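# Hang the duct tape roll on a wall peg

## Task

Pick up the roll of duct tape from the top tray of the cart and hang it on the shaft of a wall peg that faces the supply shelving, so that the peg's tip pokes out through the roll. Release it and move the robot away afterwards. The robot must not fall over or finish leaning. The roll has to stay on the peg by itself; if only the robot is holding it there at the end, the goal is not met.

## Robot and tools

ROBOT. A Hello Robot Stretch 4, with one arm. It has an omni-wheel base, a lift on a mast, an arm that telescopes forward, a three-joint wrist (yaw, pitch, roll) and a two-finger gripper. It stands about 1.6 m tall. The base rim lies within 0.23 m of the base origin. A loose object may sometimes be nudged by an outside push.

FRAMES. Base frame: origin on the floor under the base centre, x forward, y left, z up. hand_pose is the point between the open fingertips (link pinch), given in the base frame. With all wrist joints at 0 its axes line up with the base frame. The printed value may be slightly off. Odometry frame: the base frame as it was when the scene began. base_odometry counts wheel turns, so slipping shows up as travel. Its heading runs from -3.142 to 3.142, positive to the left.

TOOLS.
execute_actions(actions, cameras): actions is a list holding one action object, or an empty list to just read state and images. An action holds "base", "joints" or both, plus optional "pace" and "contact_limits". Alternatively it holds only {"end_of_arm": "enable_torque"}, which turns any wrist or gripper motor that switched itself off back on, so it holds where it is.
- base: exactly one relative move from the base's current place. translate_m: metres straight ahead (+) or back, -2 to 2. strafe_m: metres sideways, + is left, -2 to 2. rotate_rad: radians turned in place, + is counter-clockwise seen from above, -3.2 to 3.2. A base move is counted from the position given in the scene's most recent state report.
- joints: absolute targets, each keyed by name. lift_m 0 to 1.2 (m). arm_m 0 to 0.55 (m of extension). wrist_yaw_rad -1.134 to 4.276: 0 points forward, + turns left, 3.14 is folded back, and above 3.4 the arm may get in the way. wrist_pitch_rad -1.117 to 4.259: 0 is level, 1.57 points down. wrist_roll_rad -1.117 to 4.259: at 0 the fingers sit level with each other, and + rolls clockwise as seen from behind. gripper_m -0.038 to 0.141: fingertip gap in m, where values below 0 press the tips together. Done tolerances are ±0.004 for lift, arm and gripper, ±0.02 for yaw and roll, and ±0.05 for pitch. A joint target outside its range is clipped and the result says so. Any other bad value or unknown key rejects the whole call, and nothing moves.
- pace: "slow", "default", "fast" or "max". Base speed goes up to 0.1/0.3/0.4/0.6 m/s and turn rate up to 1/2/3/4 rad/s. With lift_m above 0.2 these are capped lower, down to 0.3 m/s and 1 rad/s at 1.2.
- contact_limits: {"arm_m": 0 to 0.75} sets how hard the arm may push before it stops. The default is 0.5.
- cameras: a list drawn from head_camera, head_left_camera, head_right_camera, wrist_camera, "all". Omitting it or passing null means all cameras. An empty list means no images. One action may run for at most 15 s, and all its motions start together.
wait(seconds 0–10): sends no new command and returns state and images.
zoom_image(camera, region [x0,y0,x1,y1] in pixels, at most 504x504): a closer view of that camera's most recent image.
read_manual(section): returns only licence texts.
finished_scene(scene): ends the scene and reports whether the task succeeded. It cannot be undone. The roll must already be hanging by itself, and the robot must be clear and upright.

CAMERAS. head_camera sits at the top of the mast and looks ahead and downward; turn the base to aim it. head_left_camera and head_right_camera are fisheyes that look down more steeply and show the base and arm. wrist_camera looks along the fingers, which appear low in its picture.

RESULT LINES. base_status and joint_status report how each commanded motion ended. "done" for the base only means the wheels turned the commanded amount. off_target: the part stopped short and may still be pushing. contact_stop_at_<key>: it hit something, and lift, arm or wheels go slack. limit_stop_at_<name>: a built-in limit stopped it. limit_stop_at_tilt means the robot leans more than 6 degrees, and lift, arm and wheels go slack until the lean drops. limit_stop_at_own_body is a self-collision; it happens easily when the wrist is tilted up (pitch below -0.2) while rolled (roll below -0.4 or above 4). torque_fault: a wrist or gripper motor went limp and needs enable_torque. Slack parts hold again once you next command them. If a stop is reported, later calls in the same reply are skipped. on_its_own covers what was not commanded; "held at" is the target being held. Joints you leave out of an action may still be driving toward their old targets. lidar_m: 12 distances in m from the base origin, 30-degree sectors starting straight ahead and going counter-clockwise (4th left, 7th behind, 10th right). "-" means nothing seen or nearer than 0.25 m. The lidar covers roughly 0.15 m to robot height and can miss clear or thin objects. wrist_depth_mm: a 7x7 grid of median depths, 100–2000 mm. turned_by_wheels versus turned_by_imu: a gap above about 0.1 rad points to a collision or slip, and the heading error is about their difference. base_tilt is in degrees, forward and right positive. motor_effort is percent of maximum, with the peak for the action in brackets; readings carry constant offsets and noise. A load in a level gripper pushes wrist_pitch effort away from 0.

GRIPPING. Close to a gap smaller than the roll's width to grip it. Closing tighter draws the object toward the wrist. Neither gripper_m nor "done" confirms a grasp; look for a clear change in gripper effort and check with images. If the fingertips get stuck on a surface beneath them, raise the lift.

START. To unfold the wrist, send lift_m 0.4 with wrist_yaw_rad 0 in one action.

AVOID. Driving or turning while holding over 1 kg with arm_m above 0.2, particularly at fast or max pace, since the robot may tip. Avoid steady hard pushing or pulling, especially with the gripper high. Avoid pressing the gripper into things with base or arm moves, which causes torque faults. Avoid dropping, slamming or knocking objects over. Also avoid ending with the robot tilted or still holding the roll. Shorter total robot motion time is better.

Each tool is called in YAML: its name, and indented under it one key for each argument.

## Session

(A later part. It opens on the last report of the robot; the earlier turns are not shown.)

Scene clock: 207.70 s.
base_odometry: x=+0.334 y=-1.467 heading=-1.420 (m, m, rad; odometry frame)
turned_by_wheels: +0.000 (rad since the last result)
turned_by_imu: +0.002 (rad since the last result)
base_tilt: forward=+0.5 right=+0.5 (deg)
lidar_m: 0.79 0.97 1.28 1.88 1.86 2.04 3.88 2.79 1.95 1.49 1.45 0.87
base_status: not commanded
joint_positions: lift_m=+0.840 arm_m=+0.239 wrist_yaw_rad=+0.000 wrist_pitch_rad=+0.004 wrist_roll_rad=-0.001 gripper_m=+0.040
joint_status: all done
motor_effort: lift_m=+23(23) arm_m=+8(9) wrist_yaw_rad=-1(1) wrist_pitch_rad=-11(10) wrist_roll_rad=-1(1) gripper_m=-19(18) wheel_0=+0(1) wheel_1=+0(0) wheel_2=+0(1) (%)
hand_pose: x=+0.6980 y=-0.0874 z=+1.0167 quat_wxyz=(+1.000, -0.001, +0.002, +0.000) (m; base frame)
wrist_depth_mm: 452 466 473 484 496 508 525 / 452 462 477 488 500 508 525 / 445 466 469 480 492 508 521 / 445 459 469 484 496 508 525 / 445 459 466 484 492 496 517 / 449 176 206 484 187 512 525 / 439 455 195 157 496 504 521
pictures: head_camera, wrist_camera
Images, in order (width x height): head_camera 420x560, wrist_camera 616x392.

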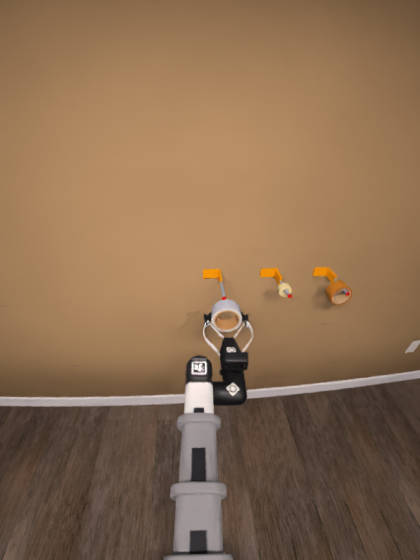

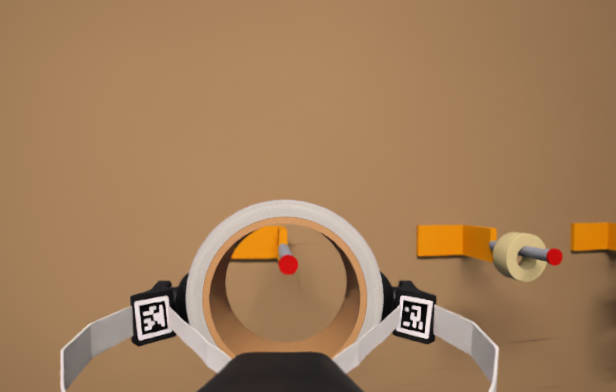

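zoom_image:
  camera: "wrist_camera"
  region: [200, 190, 380, 330]

zoom_image:
  camera: "head_camera"
  region: [180, 250, 320, 360]

Region (200, 190, 380, 330) of wrist_camera's 616x392 image, scaled by 2.800.

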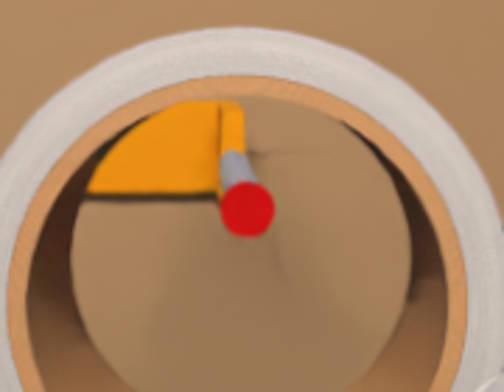

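Region (180, 250, 320, 360) of head_camera's 420x560 image, scaled by 3.600, with more detail than that image has; it fills the top 396 rows of this view, and the rest is white.

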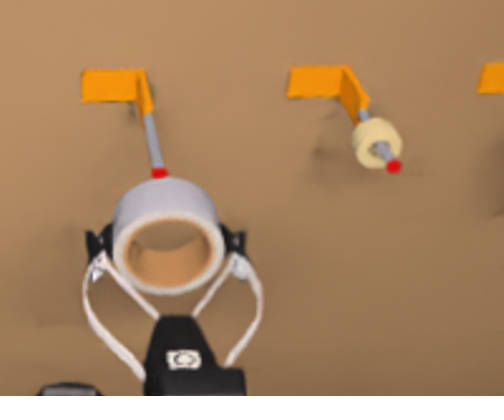

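execute_actions:
  actions:
    - {"joints": {"arm_m": 0.31}, "contact_limits": {"arm_m": 0.2}}
  cameras: ["head_camera", "wrist_camera"]

Scene clock: 222.40 s.
base_odometry: x=+0.334 y=-1.467 heading=-1.420 (m, m, rad; odometry frame)
turned_by_wheels: +0.000 (rad since the last result)
turned_by_imu: +0.002 (rad since the last result)
base_tilt: forward=+0.4 right=+0.4 (deg)
lidar_m: 0.88 0.96 1.27 1.91 1.83 2.05 3.91 2.76 1.94 1.53 1.41 0.88
base_status: not commanded
joint_positions: lift_m=+0.840 arm_m=+0.309 wrist_yaw_rad=+0.000 wrist_pitch_rad=+0.004 wrist_roll_rad=-0.001 gripper_m=+0.040
joint_status: all done
motor_effort: lift_m=+23(23) arm_m=+8(8) wrist_yaw_rad=-1(1) wrist_pitch_rad=-10(10) wrist_roll_rad=-1(1) gripper_m=-19(20) wheel_0=+0(0) wheel_1=+0(0) wheel_2=+0(0) (%)
contact_limits: arm_m 0.2
hand_pose: x=+0.7680 y=-0.0874 z=+1.0167 quat_wxyz=(+1.000, -0.001, +0.002, +0.000) (m; base frame)
wrist_depth_mm: 384 394 402 415 427 436 449 / 382 397 404 413 427 439 449 / 382 394 404 415 424 436 449 / 382 394 402 407 421 436 445 / 382 392 397 410 421 421 322 / 379 177 206 410 186 433 442 / 377 389 195 157 421 430 439
pictures: head_camera, wrist_camera
Images, in order (width x height): head_camera 420x560, wrist_camera 616x392.

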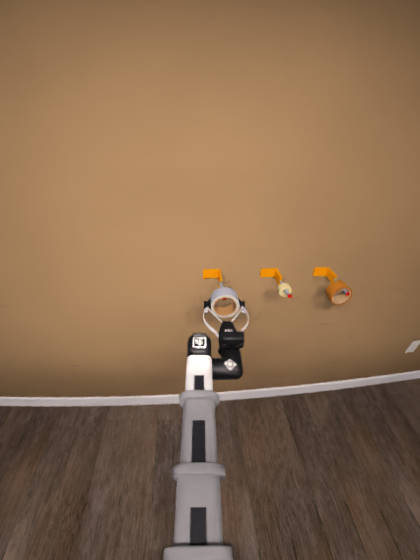

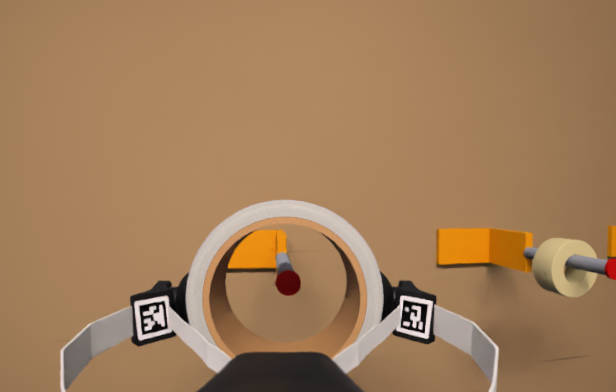

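execute_actions:
  actions:
    - {"joints": {"arm_m": 0.38}, "contact_limits": {"arm_m": 0.2}}
  cameras: ["head_camera", "head_right_camera", "wrist_camera"]

Scene clock: 229.60 s.
base_odometry: x=+0.334 y=-1.467 heading=-1.420 (m, m, rad; odometry frame)
turned_by_wheels: +0.000 (rad since the last result)
turned_by_imu: +0.002 (rad since the last result)
base_tilt: forward=+0.5 right=+0.3 (deg)
lidar_m: 0.94 0.98 1.29 1.88 1.83 2.05 3.91 2.78 1.94 1.54 1.44 0.87
base_status: not commanded
joint_positions: lift_m=+0.840 arm_m=+0.379 wrist_yaw_rad=+0.000 wrist_pitch_rad=+0.004 wrist_roll_rad=-0.001 gripper_m=+0.040
joint_status: all done
motor_effort: lift_m=+23(23) arm_m=+8(9) wrist_yaw_rad=-1(0) wrist_pitch_rad=-11(10) wrist_roll_rad=+1(1) gripper_m=-19(18) wheel_0=+0(1) wheel_1=+0(0) wheel_2=+0(0) (%)
contact_limits: arm_m 0.2
hand_pose: x=+0.8380 y=-0.0874 z=+1.0167 quat_wxyz=(+1.000, -0.001, +0.002, +0.000) (m; base frame)
wrist_depth_mm: 320 327 338 345 353 362 370 / 320 325 336 343 353 362 370 / 320 327 334 342 351 364 370 / 319 324 334 340 349 362 370 / 319 324 330 338 349 355 336 / 315 176 206 340 187 359 366 / 314 322 195 157 347 357 366
pictures: head_camera, head_right_camera, wrist_camera
Images, in order (width x height): head_camera 420x560, head_right_camera 420x672, wrist_camera 616x392.

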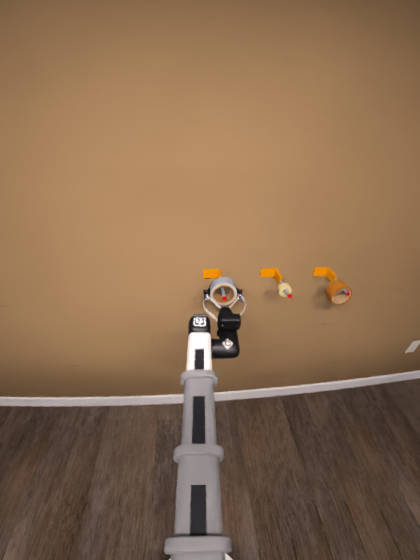

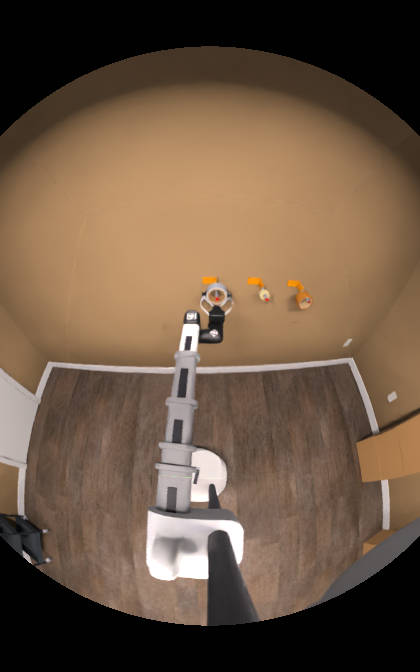

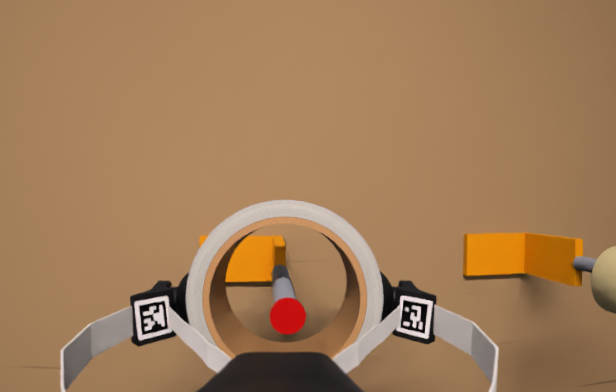

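execute_actions:
  actions:
    - {"joints": {"arm_m": 0.41}, "contact_limits": {"arm_m": 0.15}, "pace": "slow"}
  cameras: ["head_camera", "head_right_camera", "wrist_camera"]

Scene clock: 234.03 s.
base_odometry: x=+0.334 y=-1.467 heading=-1.420 (m, m, rad; odometry frame)
turned_by_wheels: +0.000 (rad since the last result)
turned_by_imu: +0.002 (rad since the last result)
base_tilt: forward=+0.6 right=+0.4 (deg)
lidar_m: 0.94 0.98 1.30 1.89 1.83 2.07 3.89 2.81 1.96 1.53 1.46 0.88
base_status: not commanded
joint_positions: lift_m=+0.840 arm_m=+0.409 wrist_yaw_rad=+0.000 wrist_pitch_rad=+0.004 wrist_roll_rad=-0.001 gripper_m=+0.040
joint_status: all done
motor_effort: lift_m=+23(23) arm_m=+8(8) wrist_yaw_rad=-1(1) wrist_pitch_rad=-11(10) wrist_roll_rad=-1(1) gripper_m=-18(20) wheel_0=+0(1) wheel_1=+0(0) wheel_2=+1(1) (%)
contact_limits: arm_m 0.15
hand_pose: x=+0.8680 y=-0.0874 z=+1.0167 quat_wxyz=(+1.000, -0.001, +0.002, +0.000) (m; base frame)
wrist_depth_mm: 290 297 306 314 324 332 338 / 291 298 306 314 322 330 336 / 290 298 306 314 320 329 340 / 290 297 303 310 322 330 338 / 291 297 298 310 322 325 324 / 289 176 206 309 187 329 334 / 285 293 195 130 319 327 334
pictures: head_camera, head_right_camera, wrist_camera
Images, in order (width x height): head_camera 420x560, head_right_camera 420x672, wrist_camera 616x392.

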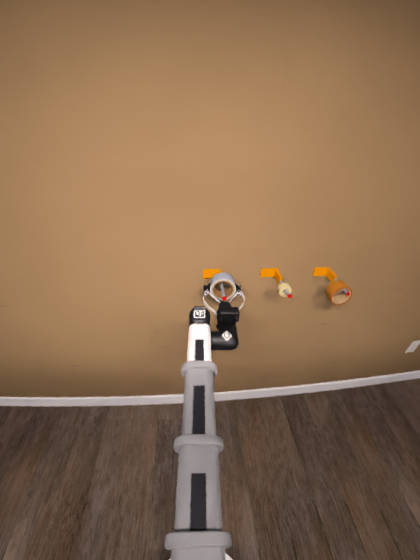

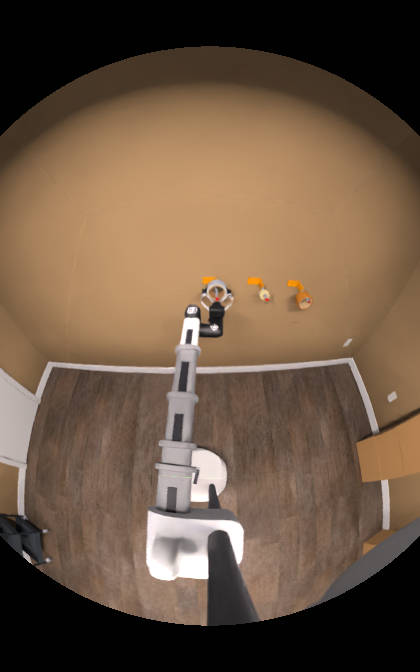

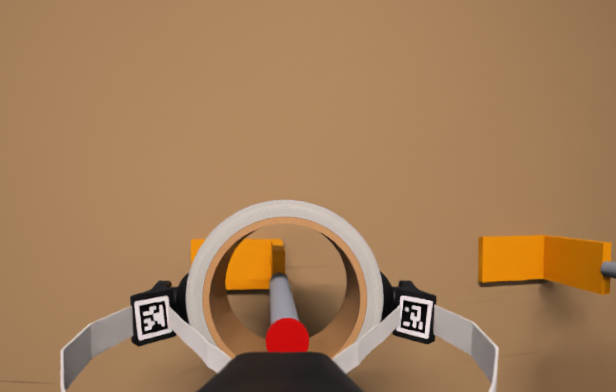

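execute_actions:
  actions:
    - {"joints": {"arm_m": 0.396, "lift_m": 0.812}, "pace": "slow"}
  cameras: ["head_camera", "head_right_camera", "wrist_camera"]

Scene clock: 245.07 s.
base_odometry: x=+0.334 y=-1.467 heading=-1.420 (m, m, rad; odometry frame)
turned_by_wheels: +0.000 (rad since the last result)
turned_by_imu: +0.002 (rad since the last result)
base_tilt: forward=+0.4 right=+0.4 (deg)
lidar_m: 0.86 0.97 1.29 1.90 1.86 2.06 3.89 2.79 1.93 1.52 1.46 0.89
base_status: not commanded
joint_positions: lift_m=+0.812 arm_m=+0.397 wrist_yaw_rad=+0.000 wrist_pitch_rad=+0.004 wrist_roll_rad=-0.001 gripper_m=+0.040
joint_status: all done
motor_effort: lift_m=+15(21) arm_m=-8(8) wrist_yaw_rad=-1(0) wrist_pitch_rad=-10(11) wrist_roll_rad=+0(1) gripper_m=-18(18) wheel_0=+0(0) wheel_1=-1(0) wheel_2=+1(0) (%)
hand_pose: x=+0.8568 y=-0.0874 z=+0.9894 quat_wxyz=(+1.000, -0.001, +0.002, +0.000) (m; base frame)
wrist_depth_mm: 301 310 319 327 334 345 355 / 301 309 314 325 336 343 351 / 301 309 317 325 332 342 351 / 301 307 314 320 332 338 347 / 300 307 306 242 330 338 347 / 298 177 205 322 187 342 343 / 296 304 196 157 330 336 347
pictures: head_camera, head_right_camera, wrist_camera
Images, in order (width x height): head_camera 420x560, head_right_camera 420x672, wrist_camera 616x392.

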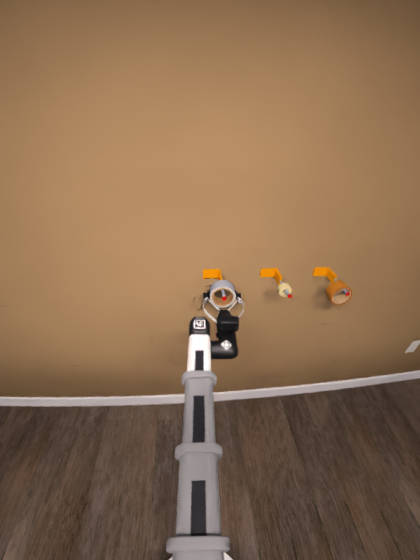

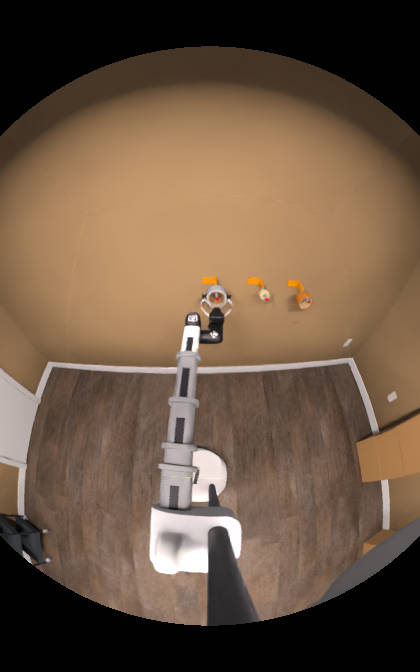

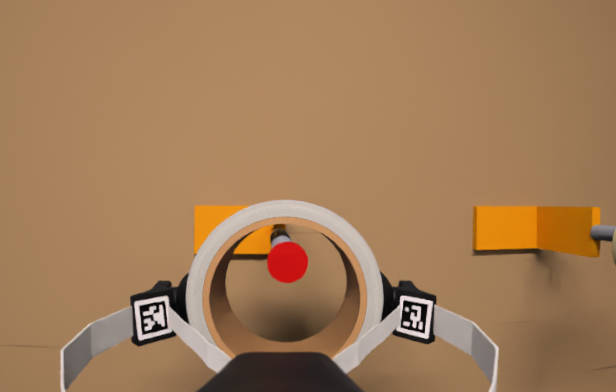

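execute_actions:
  actions:
    - {"joints": {"lift_m": 0.803}, "pace": "slow"}
  cameras: ["head_camera", "wrist_camera"]

Scene clock: 248.17 s.
base_odometry: x=+0.334 y=-1.467 heading=-1.420 (m, m, rad; odometry frame)
turned_by_wheels: +0.000 (rad since the last result)
turned_by_imu: +0.001 (rad since the last result)
base_tilt: forward=+0.4 right=+0.3 (deg)
lidar_m: 0.91 0.98 1.27 1.90 1.84 2.04 3.90 2.78 1.94 1.51 1.44 0.88
base_status: not commanded
joint_positions: lift_m=+0.803 arm_m=+0.397 wrist_yaw_rad=+0.000 wrist_pitch_rad=+0.000 wrist_roll_rad=-0.001 gripper_m=+0.040
joint_status: all done
motor_effort: lift_m=+13(13) arm_m=-8(8) wrist_yaw_rad=-2(1) wrist_pitch_rad=+1(10) wrist_roll_rad=-1(1) gripper_m=-19(20) wheel_0=+0(0) wheel_1=+0(0) wheel_2=+1(0) (%)
hand_pose: x=+0.8568 y=-0.0874 z=+0.9817 quat_wxyz=(+1.000, -0.001, +0.000, +0.000) (m; base frame)
wrist_depth_mm: 303 310 322 327 338 343 353 / 303 309 317 324 334 345 351 / 301 309 319 324 330 342 351 / 301 309 314 324 334 340 349 / 303 306 307 314 330 338 347 / 298 177 205 320 187 338 347 / 296 303 195 157 329 336 345
pictures: head_camera, wrist_camera
Images, in order (width x height): head_camera 420x560, wrist_camera 616x392.

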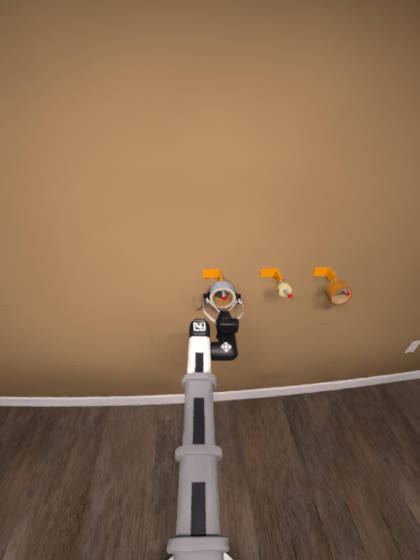

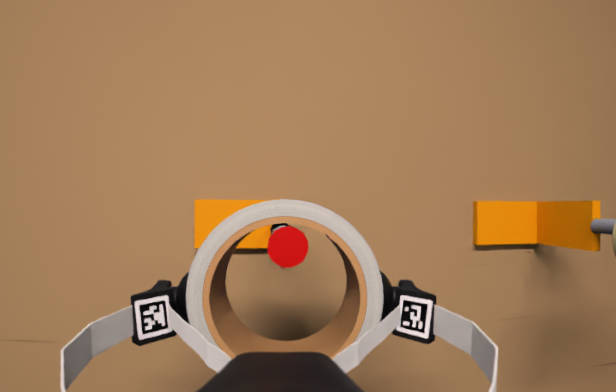

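execute_actions:
  actions:
    - {"joints": {"gripper_m": 0.14}}
  cameras: ["head_camera", "wrist_camera"]

Scene clock: 252.83 s.
base_odometry: x=+0.334 y=-1.467 heading=-1.420 (m, m, rad; odometry frame)
turned_by_wheels: +0.000 (rad since the last result)
turned_by_imu: +0.002 (rad since the last result)
base_tilt: forward=+0.5 right=+0.3 (deg)
lidar_m: 0.86 0.99 1.28 1.90 1.83 2.07 3.90 2.76 1.96 1.52 1.40 0.89
base_status: not commanded
joint_positions: lift_m=+0.803 arm_m=+0.397 wrist_yaw_rad=+0.000 wrist_pitch_rad=+0.002 wrist_roll_rad=-0.001 gripper_m=+0.140
joint_status: all done
motor_effort: lift_m=+14(14) arm_m=-7(8) wrist_yaw_rad=-1(1) wrist_pitch_rad=-4(4) wrist_roll_rad=-1(2) gripper_m=+0(18) wheel_0=+0(0) wheel_1=+0(0) wheel_2=+0(1) (%)
hand_pose: x=+0.8567 y=-0.0874 z=+0.9811 quat_wxyz=(+1.000, -0.001, +0.001, +0.000) (m; base frame)
wrist_depth_mm: 300 310 320 327 334 343 353 / 303 309 319 325 334 345 351 / 301 310 317 325 332 343 351 / 300 307 314 322 332 340 351 / 303 307 312 314 332 340 347 / 300 192 212 320 201 338 347 / 297 306 310 144 330 338 347
pictures: head_camera, wrist_camera
Images, in order (width x height): head_camera 420x560, wrist_camera 616x392.

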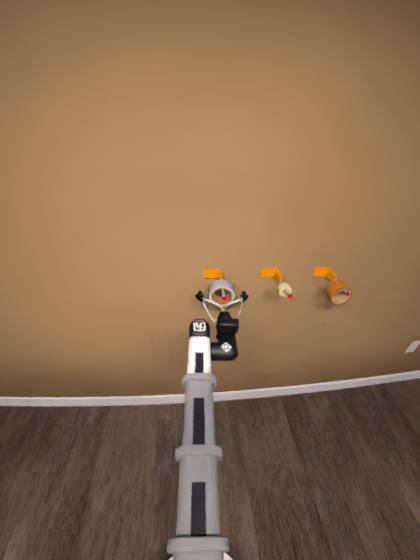

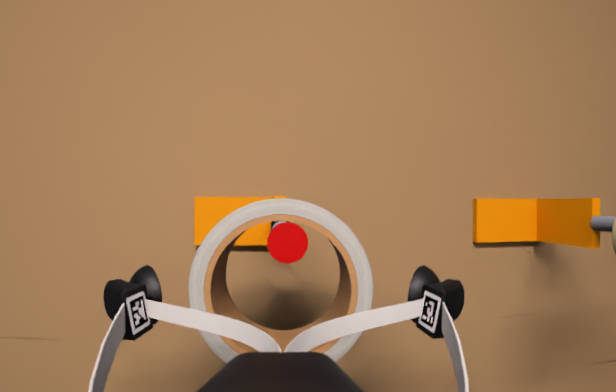

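execute_actions:
  actions:
    - {"base": {"translate_m": -0.4}, "joints": {"arm_m": 0.05}}

Scene clock: 257.93 s.
base_odometry: x=+0.274 y=-1.071 heading=-1.421 (m, m, rad; odometry frame)
turned_by_wheels: +0.000 (rad since the last result)
turned_by_imu: +0.001 (rad since the last result)
base_tilt: forward=+0.4 right=+0.4 (deg)
lidar_m: 1.19 1.39 1.82 1.89 1.63 2.56 3.01 2.80 1.79 1.53 1.60 1.27
base_status: done
joint_positions: lift_m=+0.803 arm_m=+0.051 wrist_yaw_rad=+0.000 wrist_pitch_rad=+0.002 wrist_roll_rad=-0.001 gripper_m=+0.140
joint_status: all done
motor_effort: lift_m=+15(15) arm_m=-7(9) wrist_yaw_rad=+0(2) wrist_pitch_rad=-5(6) wrist_roll_rad=-1(2) gripper_m=-2(0) wheel_0=+0(2) wheel_1=-3(6) wheel_2=-1(8) (%)
hand_pose: x=+0.5107 y=-0.0875 z=+0.9809 quat_wxyz=(+1.000, -0.001, +0.001, +0.000) (m; base frame)
wrist_depth_mm: 991 1025 1060 1078 1098 1118 1138 / 991 1008 1060 1098 1098 1118 1182 / 991 1025 1060 1078 1098 1118 1182 / 991 1042 1008 1060 1098 1138 1160 / 991 1008 1042 1078 1098 1138 1160 / 991 191 1025 1060 211 1118 1118 / 991 1025 1042 143 1078 1118 1182
pictures: head_camera, head_left_camera, head_right_camera, wrist_camera
Images, in order (width x height): head_camera 420x560, head_left_camera 420x672, head_right_camera 420x672, wrist_camera 616x392.

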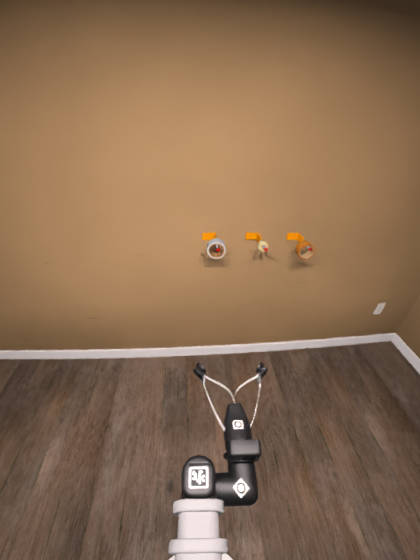

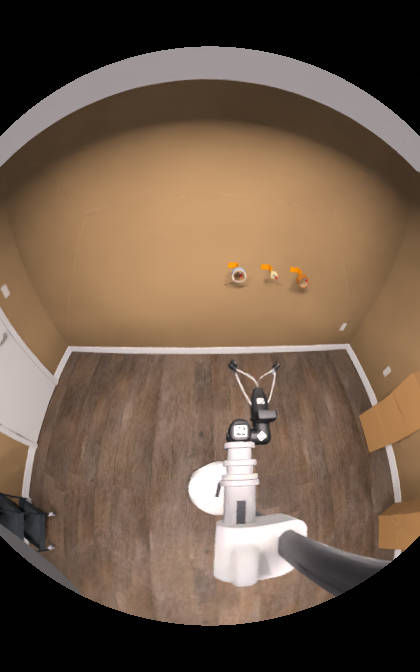

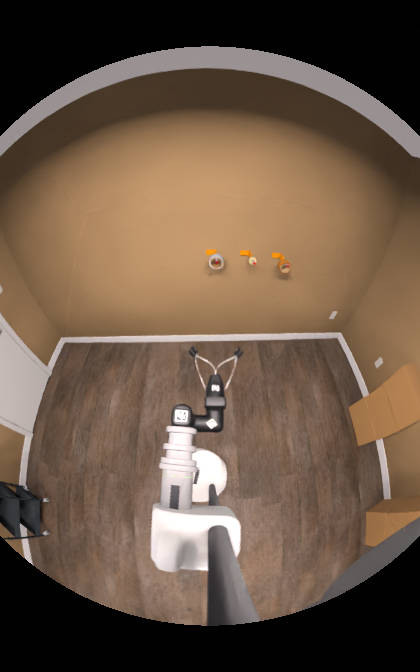

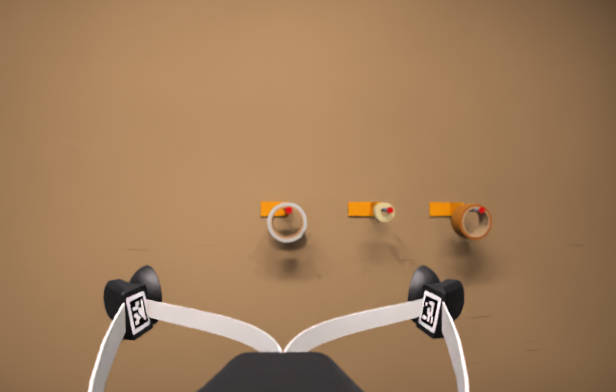

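zoom_image:
  camera: "head_camera"
  region: [185, 220, 330, 280]

zoom_image:
  camera: "wrist_camera"
  region: [240, 180, 510, 270]

Region (185, 220, 330, 280) of head_camera's 420x560 image, scaled by 3.476, with more detail than that image has; it fills the top 209 rows of this view, and the rest is white.

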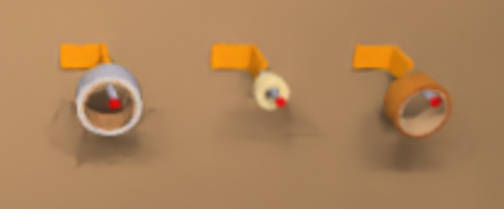

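Region (240, 180, 510, 270) of wrist_camera's 616x392 image, scaled by 1.867.

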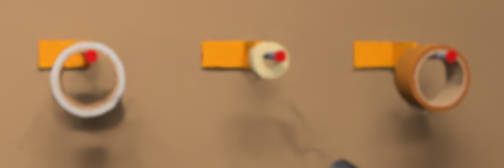

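finished_scene:
  scene: 1

The scene is finished: the task was done.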